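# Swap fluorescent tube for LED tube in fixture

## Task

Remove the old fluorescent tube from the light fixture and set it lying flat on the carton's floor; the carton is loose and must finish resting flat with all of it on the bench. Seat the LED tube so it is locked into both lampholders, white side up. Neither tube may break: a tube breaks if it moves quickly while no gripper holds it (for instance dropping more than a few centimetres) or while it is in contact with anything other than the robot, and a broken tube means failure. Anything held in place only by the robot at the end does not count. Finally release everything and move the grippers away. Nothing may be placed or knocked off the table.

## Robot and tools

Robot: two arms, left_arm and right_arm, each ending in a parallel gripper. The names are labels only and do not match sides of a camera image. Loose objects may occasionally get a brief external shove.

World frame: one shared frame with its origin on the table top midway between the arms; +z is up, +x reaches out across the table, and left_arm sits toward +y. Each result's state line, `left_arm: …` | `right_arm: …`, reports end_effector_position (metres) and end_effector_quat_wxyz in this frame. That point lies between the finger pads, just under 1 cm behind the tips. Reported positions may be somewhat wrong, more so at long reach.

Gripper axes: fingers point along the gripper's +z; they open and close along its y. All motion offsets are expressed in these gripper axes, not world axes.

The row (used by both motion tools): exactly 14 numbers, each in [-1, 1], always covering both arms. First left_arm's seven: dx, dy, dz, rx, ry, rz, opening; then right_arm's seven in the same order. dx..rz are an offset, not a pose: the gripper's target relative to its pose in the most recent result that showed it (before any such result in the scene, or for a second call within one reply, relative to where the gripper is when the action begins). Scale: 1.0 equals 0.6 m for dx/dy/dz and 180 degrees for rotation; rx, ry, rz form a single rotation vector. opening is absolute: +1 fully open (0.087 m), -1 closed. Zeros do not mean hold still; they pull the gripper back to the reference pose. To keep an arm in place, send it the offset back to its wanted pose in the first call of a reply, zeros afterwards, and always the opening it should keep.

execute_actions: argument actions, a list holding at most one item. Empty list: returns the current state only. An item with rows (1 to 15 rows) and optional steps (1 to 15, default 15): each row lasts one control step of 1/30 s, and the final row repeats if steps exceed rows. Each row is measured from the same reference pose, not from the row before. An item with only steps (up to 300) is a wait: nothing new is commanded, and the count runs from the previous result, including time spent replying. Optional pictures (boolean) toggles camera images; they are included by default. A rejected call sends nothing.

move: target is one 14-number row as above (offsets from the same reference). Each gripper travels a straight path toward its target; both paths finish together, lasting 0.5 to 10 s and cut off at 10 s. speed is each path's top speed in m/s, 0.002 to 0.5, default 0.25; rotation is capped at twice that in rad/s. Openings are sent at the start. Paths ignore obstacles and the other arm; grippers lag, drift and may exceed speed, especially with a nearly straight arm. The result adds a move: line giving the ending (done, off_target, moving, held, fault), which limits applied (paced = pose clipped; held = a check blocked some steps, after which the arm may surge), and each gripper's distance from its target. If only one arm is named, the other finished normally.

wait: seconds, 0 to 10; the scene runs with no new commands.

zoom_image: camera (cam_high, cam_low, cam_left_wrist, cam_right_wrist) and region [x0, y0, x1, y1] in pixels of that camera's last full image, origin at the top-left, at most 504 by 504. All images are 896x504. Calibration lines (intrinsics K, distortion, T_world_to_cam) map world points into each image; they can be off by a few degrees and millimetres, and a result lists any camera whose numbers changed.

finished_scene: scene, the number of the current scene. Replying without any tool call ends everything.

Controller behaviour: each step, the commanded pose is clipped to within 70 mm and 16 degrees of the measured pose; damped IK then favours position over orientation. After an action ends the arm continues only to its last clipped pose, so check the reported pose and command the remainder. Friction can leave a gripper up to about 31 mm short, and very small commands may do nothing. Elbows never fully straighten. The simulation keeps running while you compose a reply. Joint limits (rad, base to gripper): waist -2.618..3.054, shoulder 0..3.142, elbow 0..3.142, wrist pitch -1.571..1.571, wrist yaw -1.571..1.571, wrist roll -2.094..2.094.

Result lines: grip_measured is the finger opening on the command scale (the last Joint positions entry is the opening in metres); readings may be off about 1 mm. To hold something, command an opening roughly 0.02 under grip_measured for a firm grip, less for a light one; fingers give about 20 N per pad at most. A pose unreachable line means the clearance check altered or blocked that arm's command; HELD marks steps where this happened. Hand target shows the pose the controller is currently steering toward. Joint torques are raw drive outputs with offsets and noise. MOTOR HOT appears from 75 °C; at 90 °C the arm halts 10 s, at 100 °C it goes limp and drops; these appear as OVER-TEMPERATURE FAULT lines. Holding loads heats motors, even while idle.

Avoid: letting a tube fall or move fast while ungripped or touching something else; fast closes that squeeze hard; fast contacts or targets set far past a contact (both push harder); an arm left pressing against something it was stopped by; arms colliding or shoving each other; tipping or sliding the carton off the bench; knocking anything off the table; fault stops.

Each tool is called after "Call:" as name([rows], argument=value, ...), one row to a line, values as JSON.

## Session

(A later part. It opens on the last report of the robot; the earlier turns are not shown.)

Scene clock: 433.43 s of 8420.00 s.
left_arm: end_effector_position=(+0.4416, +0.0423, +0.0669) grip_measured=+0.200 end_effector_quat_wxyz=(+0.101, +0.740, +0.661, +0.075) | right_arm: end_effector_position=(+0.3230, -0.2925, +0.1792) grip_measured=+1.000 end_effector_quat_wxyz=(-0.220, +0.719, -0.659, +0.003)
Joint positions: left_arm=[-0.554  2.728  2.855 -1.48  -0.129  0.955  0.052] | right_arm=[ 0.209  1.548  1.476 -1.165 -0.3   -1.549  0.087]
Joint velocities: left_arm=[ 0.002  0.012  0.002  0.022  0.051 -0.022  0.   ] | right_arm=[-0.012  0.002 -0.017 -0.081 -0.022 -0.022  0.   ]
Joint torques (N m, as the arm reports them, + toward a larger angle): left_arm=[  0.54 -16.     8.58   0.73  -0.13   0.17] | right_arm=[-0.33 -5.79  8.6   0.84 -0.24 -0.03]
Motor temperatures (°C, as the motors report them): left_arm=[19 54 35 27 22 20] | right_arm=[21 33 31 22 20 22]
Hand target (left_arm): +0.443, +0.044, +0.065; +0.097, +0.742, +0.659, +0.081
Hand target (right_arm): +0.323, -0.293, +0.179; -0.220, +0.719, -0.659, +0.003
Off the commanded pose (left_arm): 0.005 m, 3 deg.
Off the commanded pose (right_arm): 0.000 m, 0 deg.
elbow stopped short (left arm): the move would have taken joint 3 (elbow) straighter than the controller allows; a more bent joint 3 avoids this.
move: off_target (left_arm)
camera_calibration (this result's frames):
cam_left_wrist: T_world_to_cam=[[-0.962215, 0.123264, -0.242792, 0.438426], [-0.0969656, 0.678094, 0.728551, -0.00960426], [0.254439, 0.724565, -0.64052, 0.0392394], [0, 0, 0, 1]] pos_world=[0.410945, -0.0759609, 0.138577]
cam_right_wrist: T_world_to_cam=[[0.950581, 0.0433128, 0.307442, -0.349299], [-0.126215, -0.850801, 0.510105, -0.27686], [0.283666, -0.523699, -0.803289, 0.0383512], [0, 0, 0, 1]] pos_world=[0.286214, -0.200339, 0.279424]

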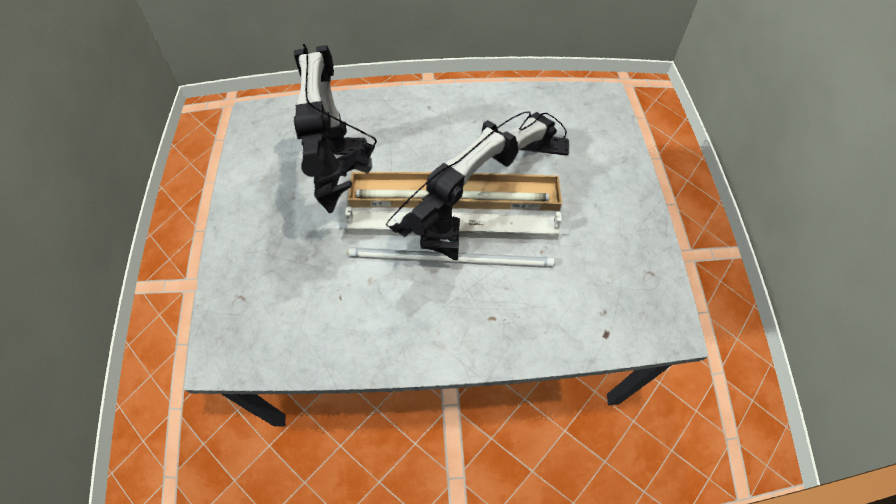

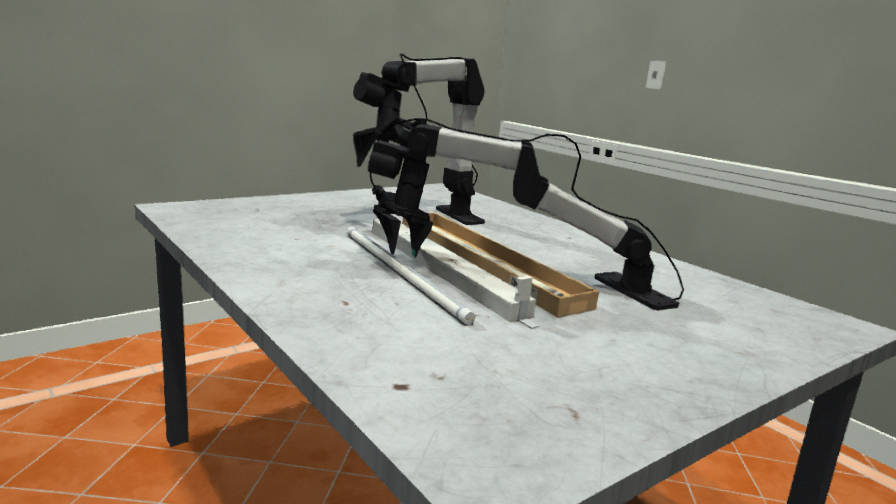

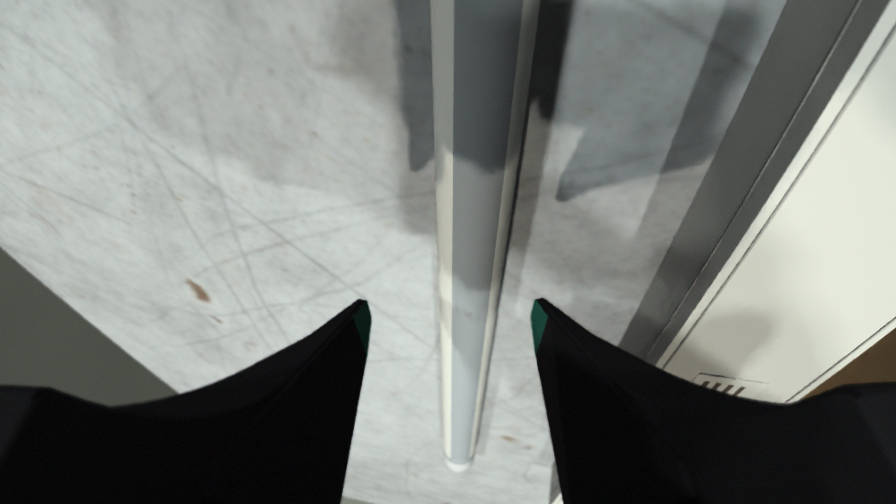

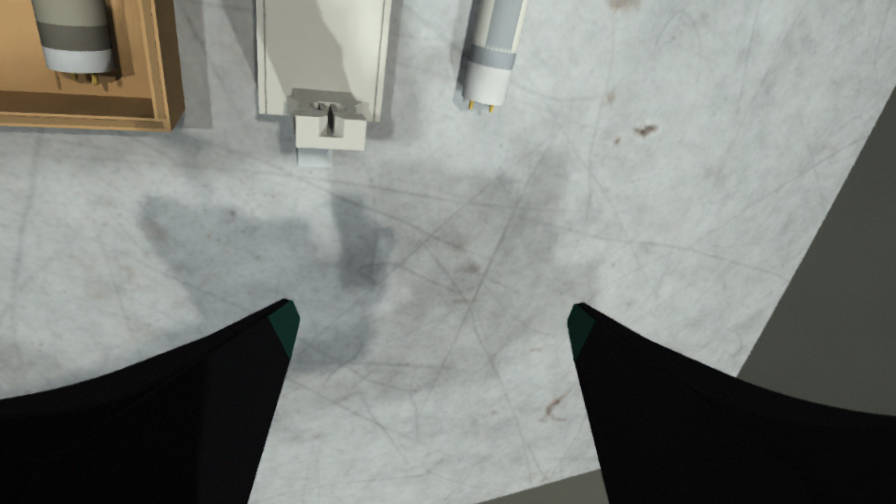

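Call:
move(target=[0.040,-0.006,0.058,0,0.007,0,0.1,0,0,0,0,0,0,1], speed=0.08)

Scene clock: 459.77 s of 8420.00 s.
left_arm: end_effector_position=(+0.4466, +0.0596, +0.0297) grip_measured=+0.100 end_effector_quat_wxyz=(+0.092, +0.739, +0.663, +0.078) | right_arm: end_effector_position=(+0.3230, -0.2925, +0.1792) grip_measured=+1.000 end_effector_quat_wxyz=(-0.220, +0.719, -0.659, +0.003)
Joint positions: left_arm=[-0.524  2.569  2.395 -1.192 -0.13   0.98   0.048] | right_arm=[ 0.209  1.548  1.476 -1.165 -0.3   -1.549  0.087]
Joint velocities: left_arm=[ 0.012 -0.012  0.002 -0.022  0.022  0.022 -0.   ] | right_arm=[-0.012  0.002 -0.012  0.022  0.066  0.066  0.   ]
Joint torques (N m, as the arm reports them, + toward a larger angle): left_arm=[  0.8  -18.74   5.24   0.91  -0.12   0.15] | right_arm=[-0.3  -5.85  8.56  0.87 -0.22 -0.07]
Motor temperatures (°C, as the motors report them): left_arm=[19 62 36 27 22 20] | right_arm=[21 32 31 22 20 22]
Hand target (left_arm): +0.449, +0.064, +0.032; +0.093, +0.739, +0.662, +0.083
Hand target (right_arm): +0.323, -0.293, +0.179; -0.220, +0.719, -0.659, +0.003
Off the commanded pose (left_arm): 0.006 m, 1 deg.
Off the commanded pose (right_arm): 0.000 m, 0 deg.
After step 90, 22.07 s passed at rest.
move: done
camera_calibration (this result's frames):
cam_left_wrist: T_world_to_cam=[[-0.964881, 0.122116, -0.232578, 0.432977], [-0.0942744, 0.66542, 0.740492, 0.00546974], [0.245188, 0.736413, -0.630538, 0.00471191], [0, 0, 0, 1]] pos_world=[0.417131, -0.059983, 0.0996215]
cam_right_wrist: T_world_to_cam=[[0.950581, 0.0433128, 0.307442, -0.349299], [-0.126215, -0.850801, 0.510105, -0.27686], [0.283666, -0.523699, -0.803289, 0.0383512], [0, 0, 0, 1]] pos_world=[0.286214, -0.200339, 0.279424]

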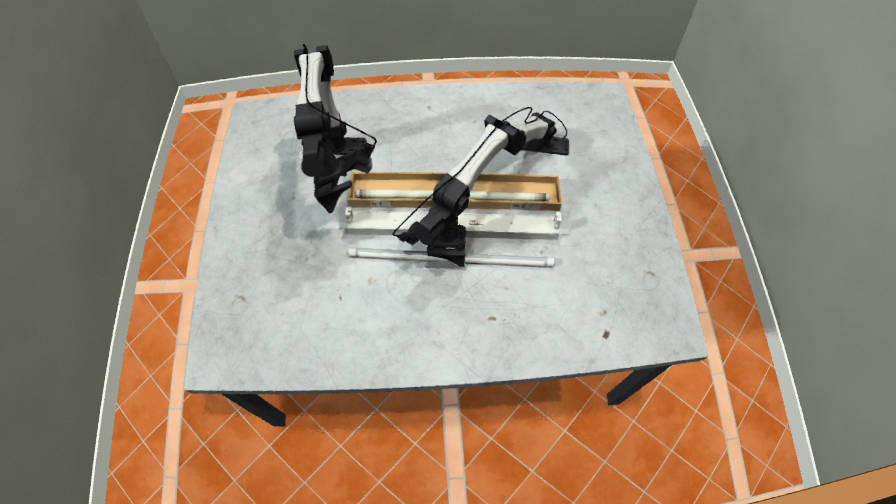

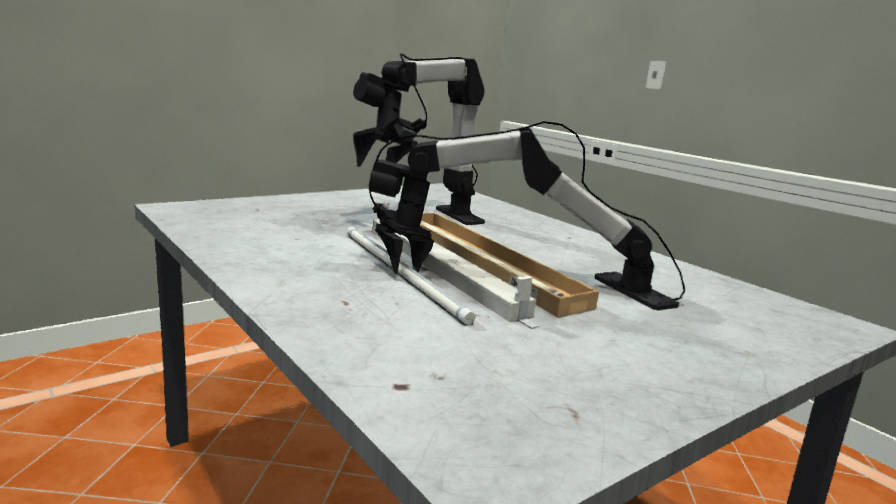

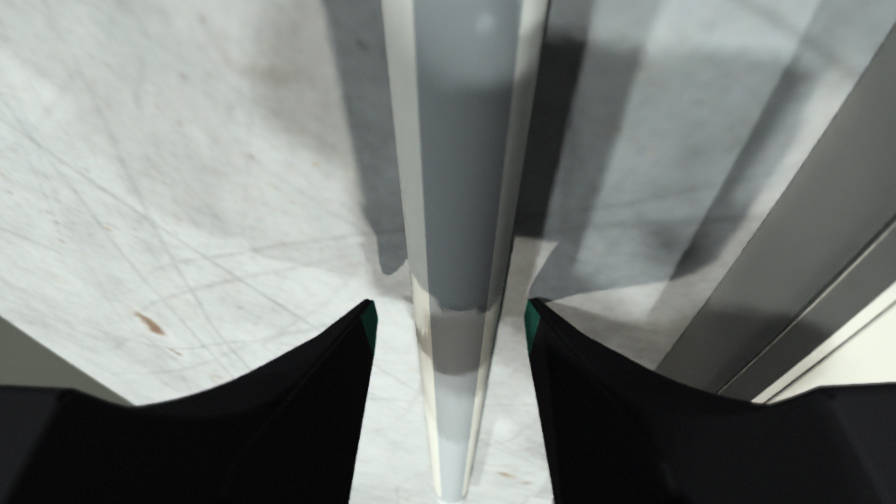

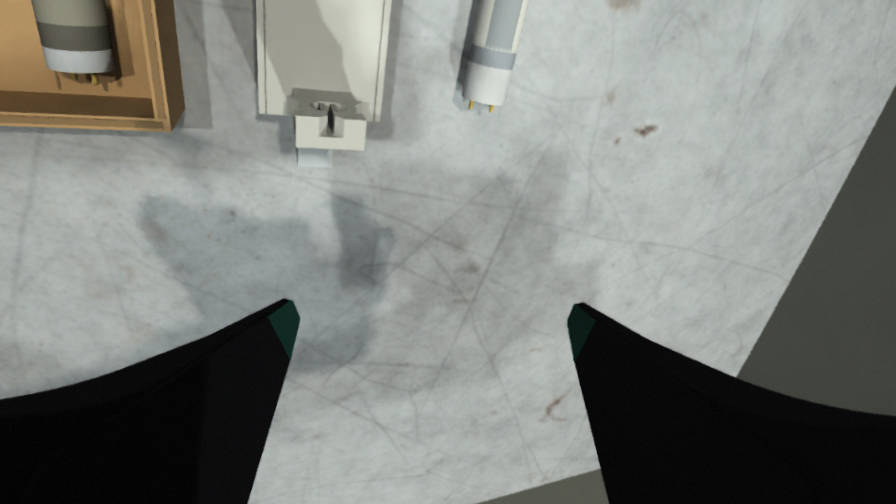

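Call:
move(target=[0,-0.006,0.024,0,0,0,-0.12,0,0,0,0,0,0,1], speed=0.03)

Scene clock: 464.17 s of 8420.00 s.
left_arm: end_effector_position=(+0.4488, +0.0579, +0.0251) grip_measured=-0.120 end_effector_quat_wxyz=(+0.099, +0.738, +0.662, +0.079) | right_arm: end_effector_position=(+0.3230, -0.2925, +0.1792) grip_measured=+1.000 end_effector_quat_wxyz=(-0.220, +0.719, -0.659, +0.003)
Joint positions: left_arm=[-0.524  2.564  2.364 -1.153 -0.131  0.98   0.039] | right_arm=[ 0.209  1.548  1.476 -1.165 -0.3   -1.549  0.087]
Joint velocities: left_arm=[-0.017  0.002 -0.017  0.022 -0.066 -0.051  0.001] | right_arm=[-0.002  0.017 -0.012 -0.11  -0.066 -0.051  0.   ]
Joint torques (N m, as the arm reports them, + toward a larger angle): left_arm=[  0.41 -17.03   4.66   1.08   0.03   0.08] | right_arm=[-0.42 -5.74  8.55  0.85 -0.22 -0.04]
Motor temperatures (°C, as the motors report them): left_arm=[19 63 36 27 22 20] | right_arm=[21 32 31 22 20 22]
Hand target (left_arm): +0.446, +0.059, +0.015; +0.092, +0.739, +0.663, +0.078
Hand target (right_arm): +0.323, -0.293, +0.179; -0.220, +0.719, -0.659, +0.003
Off the commanded pose (left_arm): 0.011 m, 1 deg.
Off the commanded pose (right_arm): 0.000 m, 0 deg.
After step 90, 0.67 s passed at rest.
move: off_target (left_arm)
camera_calibration (this result's frames):
cam_left_wrist: T_world_to_cam=[[-0.962261, 0.120333, -0.244078, 0.433498], [-0.102159, 0.671582, 0.733854, 0.0136392], [0.252225, 0.731094, -0.633944, -0.000231731], [0, 0, 0, 1]] pos_world=[0.41859, -0.0611547, 0.0956511]
cam_right_wrist: T_world_to_cam=[[0.950581, 0.0433128, 0.307442, -0.349299], [-0.126215, -0.850801, 0.510105, -0.27686], [0.283666, -0.523699, -0.803289, 0.0383512], [0, 0, 0, 1]] pos_world=[0.286214, -0.200339, 0.279424]

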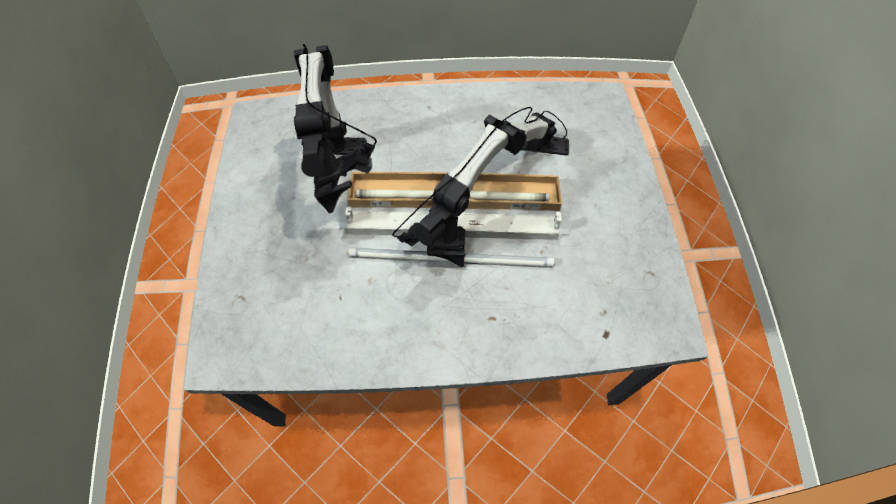

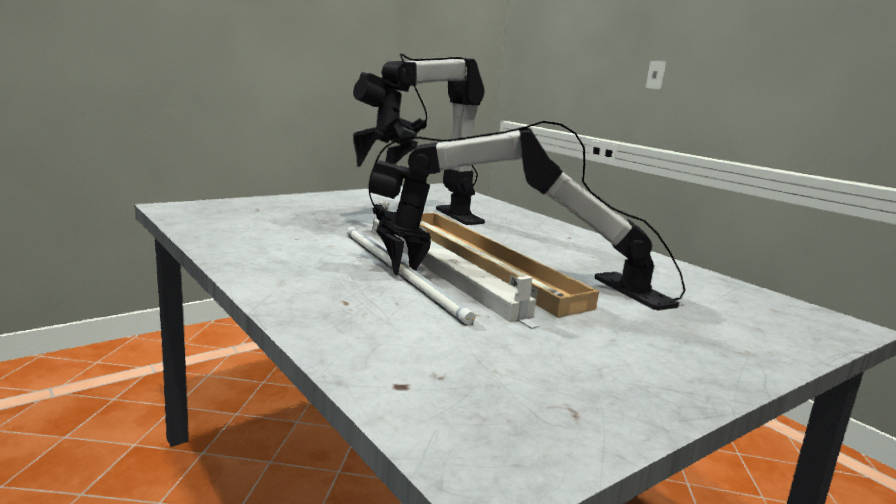

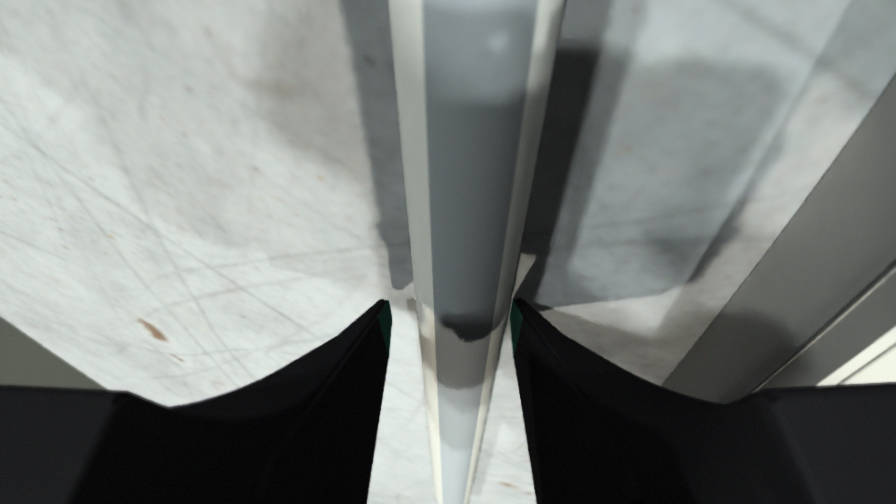

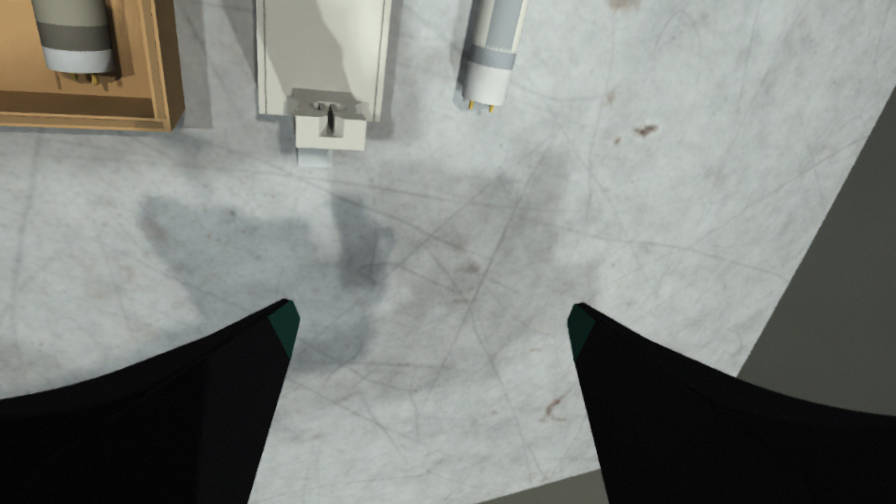

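Call:
move(target=[0,-0.0495,0.005,0.01,0,0,-0.12,0,0,0,0,0,0,1], speed=0.012)

Scene clock: 473.00 s of 8420.00 s.
left_arm: end_effector_position=(+0.4412, +0.0585, +0.0259) grip_measured=-0.120 end_effector_quat_wxyz=(+0.116, +0.735, +0.663, +0.082) | right_arm: end_effector_position=(+0.3230, -0.2925, +0.1792) grip_measured=+1.000 end_effector_quat_wxyz=(-0.220, +0.719, -0.659, +0.003)
Joint positions: left_arm=[-0.534  2.47   2.189 -1.039 -0.135  0.969  0.038] | right_arm=[ 0.209  1.548  1.476 -1.165 -0.3   -1.549  0.087]
Joint velocities: left_arm=[-0.007 -0.012  0.007 -0.037  0.037  0.007  0.   ] | right_arm=[-0.002 -0.007  0.007 -0.066 -0.051 -0.051  0.   ]
Joint torques (N m, as the arm reports them, + toward a larger angle): left_arm=[ -0.82 -17.02   4.47   0.58   0.17  -0.09] | right_arm=[-0.38 -5.81  8.55  0.86 -0.22 -0.03]
Motor temperatures (°C, as the motors report them): left_arm=[19 66 35 27 22 20] | right_arm=[21 32 31 22 20 22]
Hand target (left_arm): +0.422, +0.060, +0.016; +0.087, +0.740, +0.664, +0.068
Hand target (right_arm): +0.323, -0.293, +0.179; -0.220, +0.719, -0.659, +0.003
Off the commanded pose (left_arm): 0.023 m, 4 deg.
Off the commanded pose (right_arm): 0.000 m, 0 deg.
After step 90, 3.13 s passed at rest.
move: off_target (left_arm)
camera_calibration (this result's frames):
cam_left_wrist: T_world_to_cam=[[-0.955472, 0.112276, -0.272887, 0.424513], [-0.123683, 0.687248, 0.715816, 0.0208273], [0.26791, 0.717693, -0.64276, -0.00416395], [0, 0, 0, 1]] pos_world=[0.409302, -0.0589878, 0.0982592]
cam_right_wrist: T_world_to_cam=[[0.950581, 0.0433128, 0.307442, -0.349299], [-0.126215, -0.850801, 0.510105, -0.27686], [0.283666, -0.523699, -0.803289, 0.0383512], [0, 0, 0, 1]] pos_world=[0.286214, -0.200339, 0.279424]

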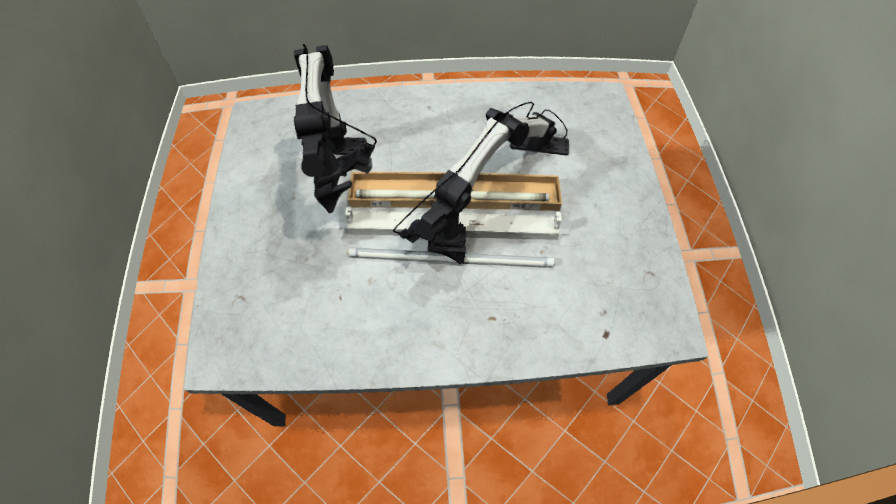

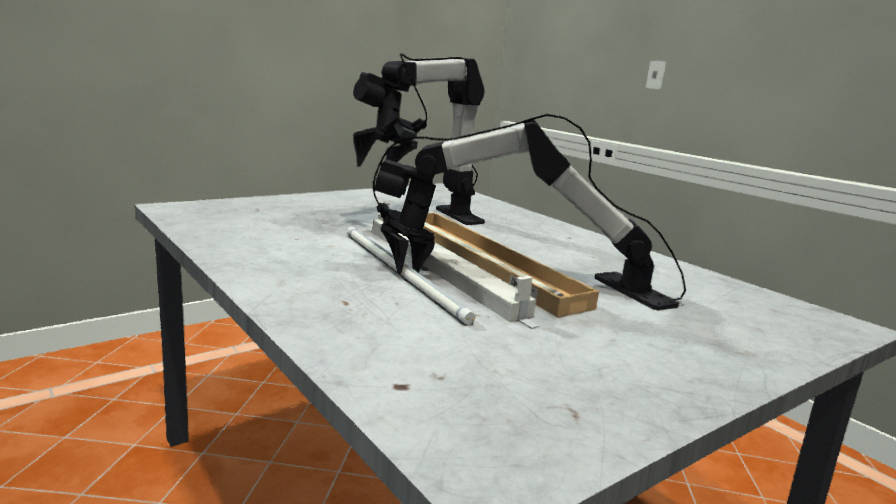

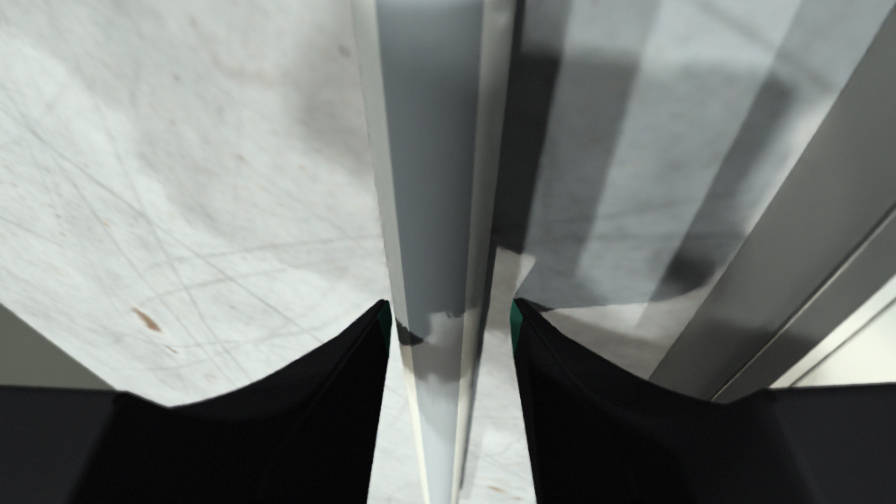

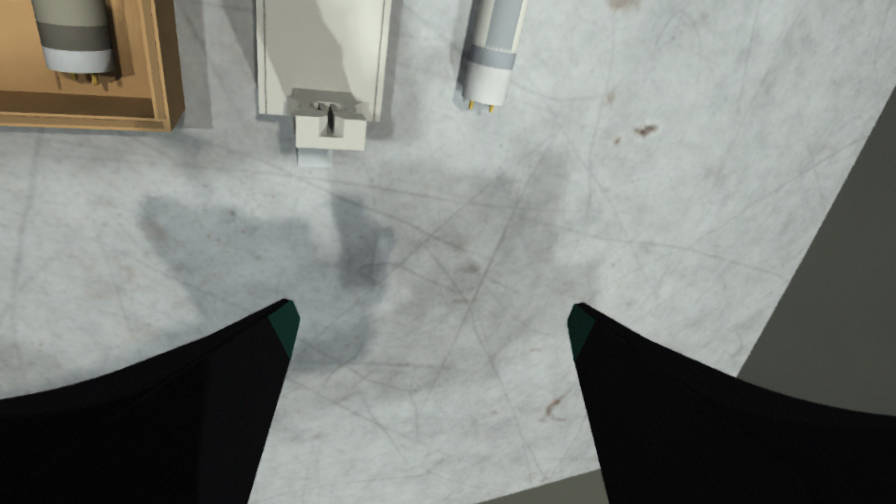

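Call:
move(target=[0,-0.0375,-0.0144,0.025,0,0,-0.12,0,0,0,0,0,0,1], speed=0.012)

Scene clock: 489.00 s of 8420.00 s.
left_arm: end_effector_position=(+0.4334, +0.0602, +0.0298) grip_measured=-0.120 end_effector_quat_wxyz=(+0.107, +0.736, +0.664, +0.069) | right_arm: end_effector_position=(+0.3230, -0.2925, +0.1792) grip_measured=+1.000 end_effector_quat_wxyz=(-0.220, +0.719, -0.659, +0.003)
Joint positions: left_arm=[-0.534  2.457  2.189 -1.072 -0.113  0.964  0.038] | right_arm=[ 0.209  1.548  1.476 -1.165 -0.3   -1.549  0.087]
Joint velocities: left_arm=[-0.017 -0.007 -0.007 -0.051 -0.037  0.022  0.001] | right_arm=[-0.007 -0.007  0.002  0.022  0.051  0.081  0.   ]
Joint torques (N m, as the arm reports them, + toward a larger angle): left_arm=[ -0.47 -17.44   6.06   0.45   0.21  -0.08] | right_arm=[-0.36 -5.82  8.59  0.84 -0.24 -0.03]
Motor temperatures (°C, as the motors report them): left_arm=[19 69 34 26 22 20] | right_arm=[21 32 31 22 20 22]
Hand target (left_arm): +0.418, +0.061, +0.028; +0.087, +0.740, +0.665, +0.055
Hand target (right_arm): +0.323, -0.293, +0.179; -0.220, +0.719, -0.659, +0.003
Off the commanded pose (left_arm): 0.016 m, 3 deg.
Off the commanded pose (right_arm): 0.000 m, 0 deg.
After step 90, 9.50 s passed at rest.
move: off_target (left_arm)
camera_calibration (this result's frames):
cam_left_wrist: T_world_to_cam=[[-0.963223, 0.111793, -0.244343, 0.420488], [-0.101632, 0.690214, 0.716433, 0.00625492], [0.248741, 0.714918, -0.653468, 0.00803139], [0, 0, 0, 1]] pos_world=[0.403662, -0.0570666, 0.10351]
cam_right_wrist: T_world_to_cam=[[0.950581, 0.0433128, 0.307442, -0.349299], [-0.126215, -0.850801, 0.510105, -0.27686], [0.283666, -0.523699, -0.803289, 0.0383512], [0, 0, 0, 1]] pos_world=[0.286214, -0.200339, 0.279424]

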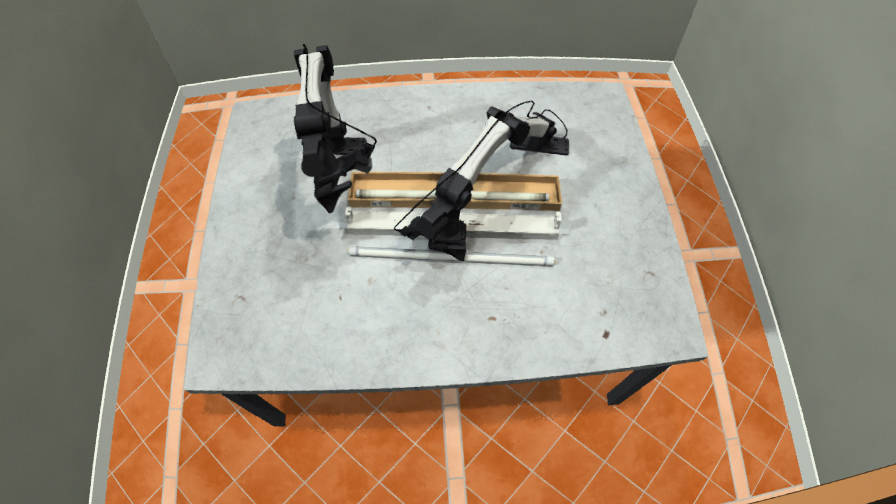

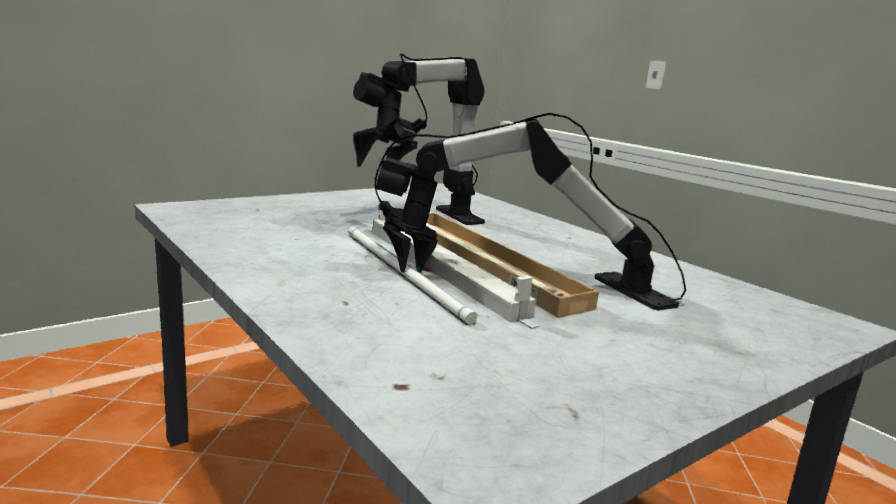

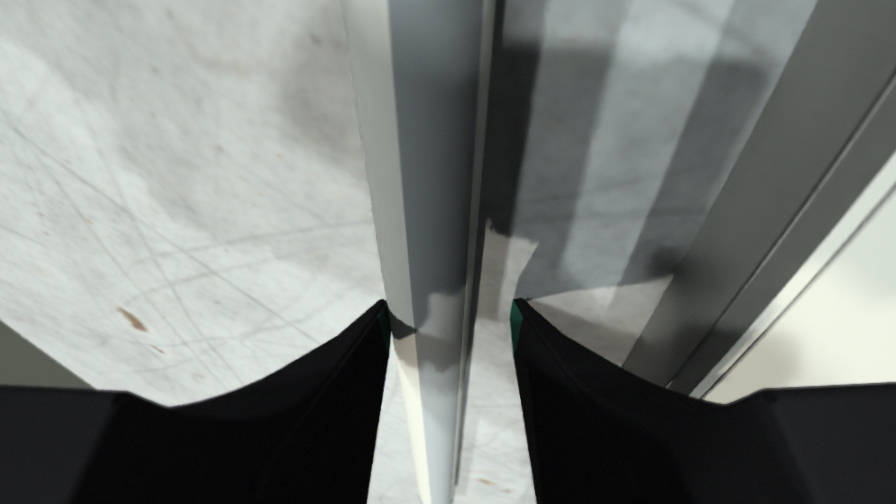

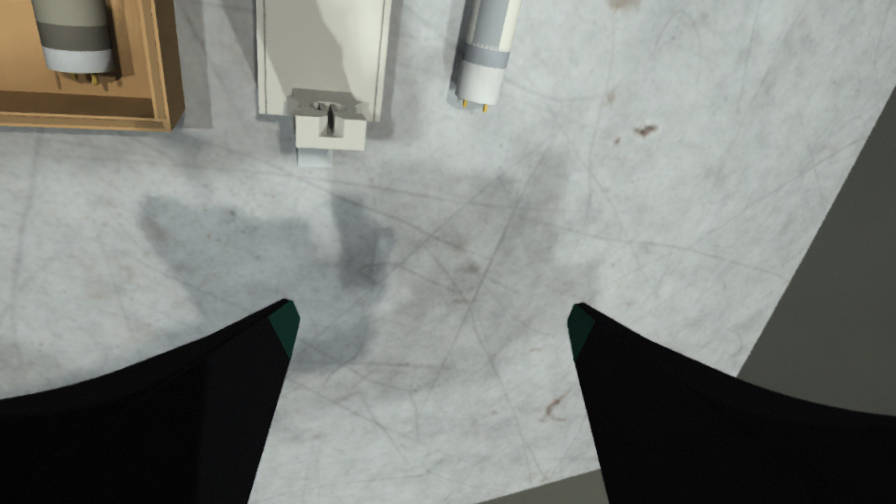

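Call:
move(target=[0,-0.038,-0.004,0.02,0,0,-0.14,0,0,0,0,0,0,1], speed=0.015)

Scene clock: 504.83 s of 8420.00 s.
left_arm: end_effector_position=(+0.4295, +0.0606, +0.0333) grip_measured=-0.140 end_effector_quat_wxyz=(+0.109, +0.735, +0.666, +0.063) | right_arm: end_effector_position=(+0.3230, -0.2925, +0.1792) grip_measured=+1.000 end_effector_quat_wxyz=(-0.220, +0.719, -0.659, +0.003)
Joint positions: left_arm=[-0.534  2.436  2.168 -1.07  -0.1    0.958  0.038] | right_arm=[ 0.209  1.548  1.476 -1.165 -0.3   -1.549  0.087]
Joint velocities: left_arm=[-0.002 -0.002 -0.007 -0.022 -0.095 -0.081 -0.002] | right_arm=[ 0.012  0.002  0.007 -0.037  0.022 -0.022  0.   ]
Joint torques (N m, as the arm reports them, + toward a larger angle): left_arm=[ -0.62 -17.24   4.71   0.55   0.22  -0.07] | right_arm=[-0.36 -5.85  8.55  0.86 -0.22 -0.04]
Motor temperatures (°C, as the motors report them): left_arm=[19 72 34 26 22 20] | right_arm=[21 32 31 22 20 22]
Hand target (left_arm): +0.412, +0.062, +0.027; +0.085, +0.739, +0.666, +0.048
Hand target (right_arm): +0.323, -0.293, +0.179; -0.220, +0.719, -0.659, +0.003
Off the commanded pose (left_arm): 0.020 m, 3 deg.
Off the commanded pose (right_arm): 0.000 m, 0 deg.
After step 90, 10.53 s passed at rest.
move: off_target (left_arm)
camera_calibration (this result's frames):
cam_left_wrist: T_world_to_cam=[[-0.965246, 0.106817, -0.238518, 0.418514], [-0.0979833, 0.698173, 0.709193, 0.00125322], [0.242281, 0.707916, -0.663442, 0.0145352], [0, 0, 0, 1]] pos_world=[0.40057, -0.0558692, 0.108577]
cam_right_wrist: T_world_to_cam=[[0.950581, 0.0433128, 0.307442, -0.349299], [-0.126215, -0.850801, 0.510105, -0.27686], [0.283666, -0.523699, -0.803289, 0.0383512], [0, 0, 0, 1]] pos_world=[0.286214, -0.200339, 0.279424]

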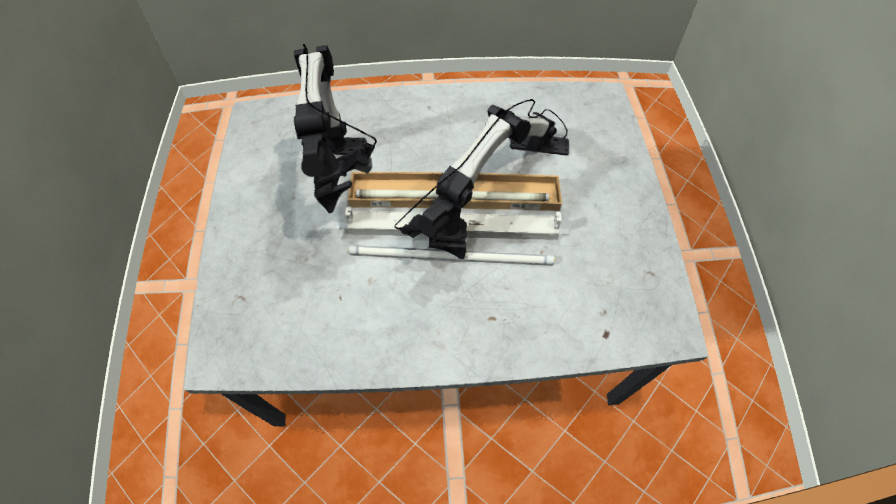

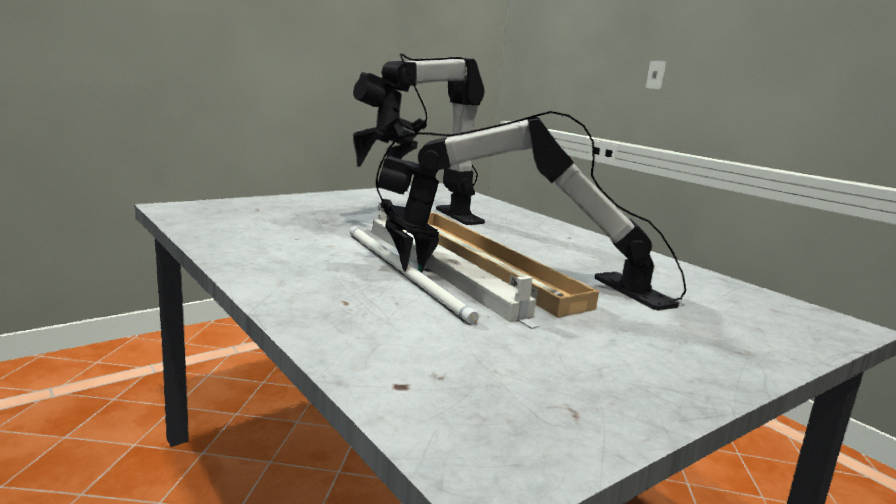

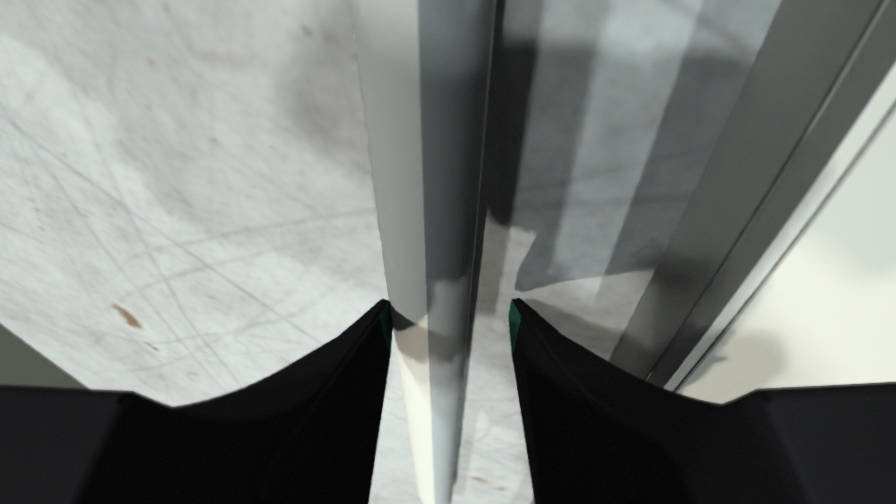

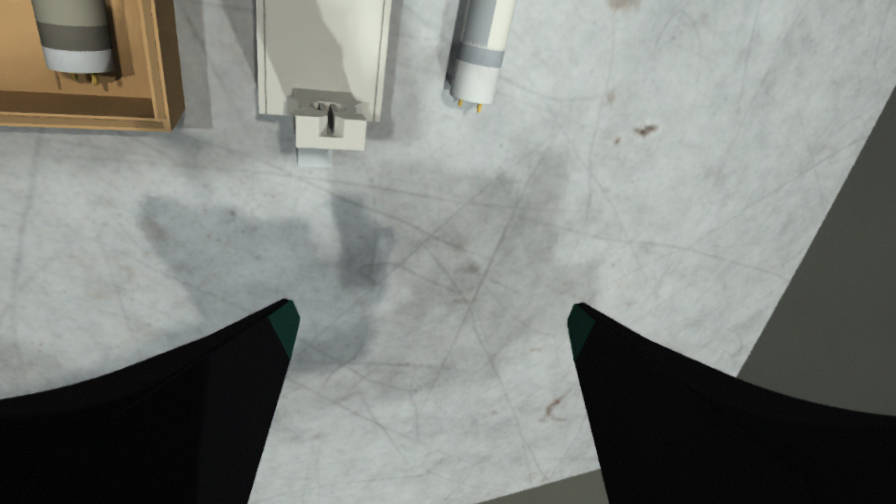

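Call:
move(target=[0,0.017,-0.017,0.022,0,0,-0.14,0,0,0,0,0,0,1], speed=0.04)

Scene clock: 522.40 s of 8420.00 s.
left_arm: end_effector_position=(+0.4340, +0.0589, +0.0471) grip_measured=-0.140 end_effector_quat_wxyz=(+0.086, +0.739, +0.667, +0.044) | right_arm: end_effector_position=(+0.3230, -0.2925, +0.1792) grip_measured=+1.000 end_effector_quat_wxyz=(-0.220, +0.719, -0.659, +0.003)
Joint positions: left_arm=[-0.519  2.554  2.45  -1.284 -0.066  0.97   0.038] | right_arm=[ 0.209  1.548  1.476 -1.165 -0.3   -1.549  0.087]
Joint velocities: left_arm=[ 0.002 -0.012  0.012 -0.066  0.007 -0.022 -0.001] | right_arm=[-0.017 -0.007 -0.017 -0.022  0.022 -0.051  0.   ]
Joint torques (N m, as the arm reports them, + toward a larger angle): left_arm=[  1.09 -15.49   8.8    0.71   0.14   0.19] | right_arm=[-0.37 -5.81  8.45  0.85 -0.23 -0.02]
Motor temperatures (°C, as the motors report them): left_arm=[19 73 33 26 22 20] | right_arm=[21 32 31 22 20 22]
Hand target (left_arm): +0.437, +0.061, +0.045; +0.084, +0.739, +0.667, +0.040
Hand target (right_arm): +0.323, -0.293, +0.179; -0.220, +0.719, -0.659, +0.003
Off the commanded pose (left_arm): 0.004 m, 1 deg.
Off the commanded pose (right_arm): 0.000 m, 0 deg.
After step 90, 13.13 s passed at rest.
move: done
camera_calibration (this result's frames):
cam_left_wrist: T_world_to_cam=[[-0.976974, 0.11274, -0.181139, 0.428393], [-0.0536386, 0.691941, 0.719959, -0.0263823], [0.206505, 0.713097, -0.669961, 0.0392996], [0, 0, 0, 1]] pos_world=[0.408998, -0.0580662, 0.122922]
cam_right_wrist: T_world_to_cam=[[0.950581, 0.0433128, 0.307442, -0.349299], [-0.126215, -0.850801, 0.510105, -0.27686], [0.283666, -0.523699, -0.803289, 0.0383512], [0, 0, 0, 1]] pos_world=[0.286214, -0.200339, 0.279424]

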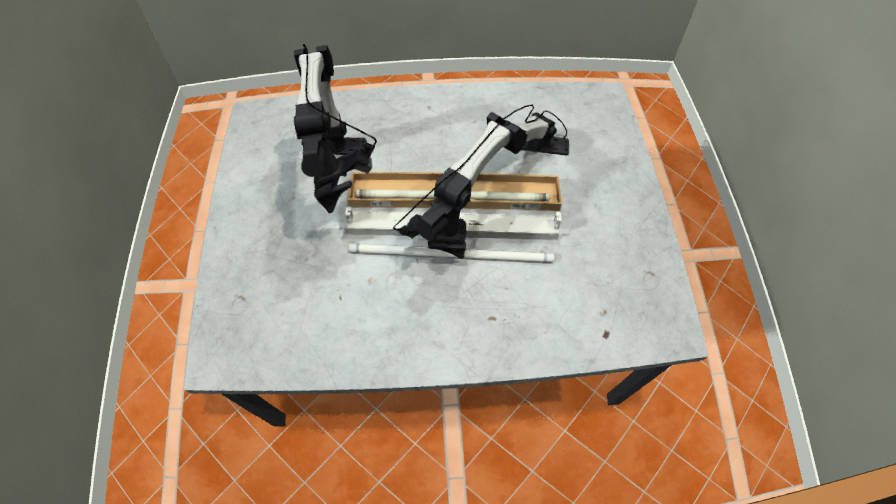

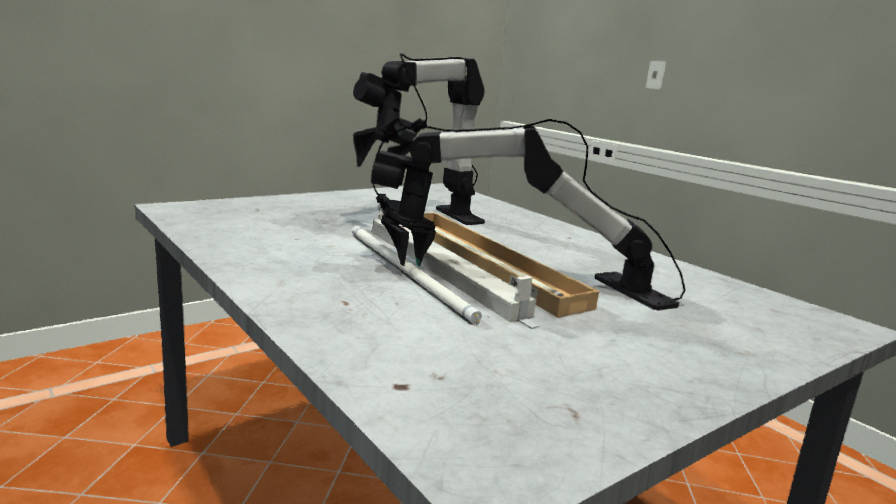

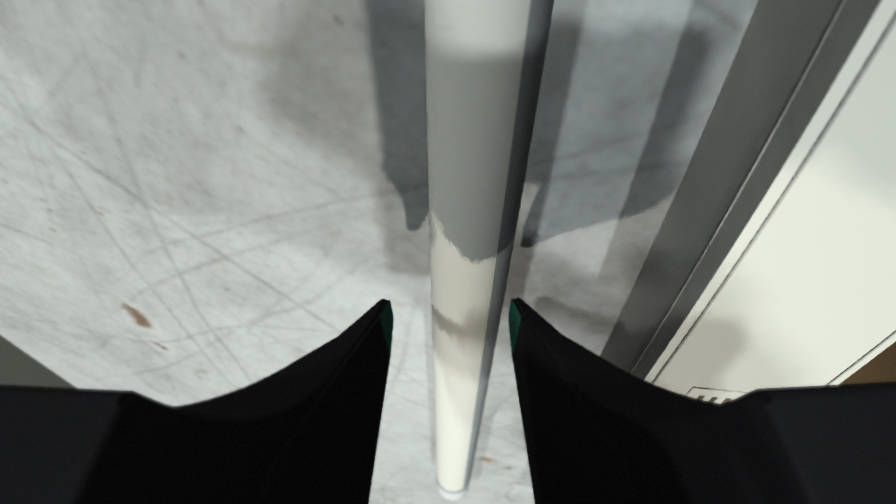

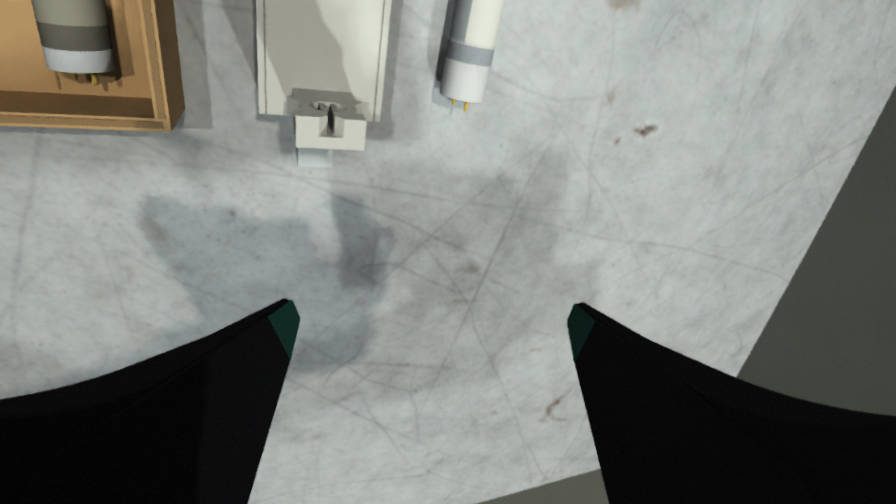

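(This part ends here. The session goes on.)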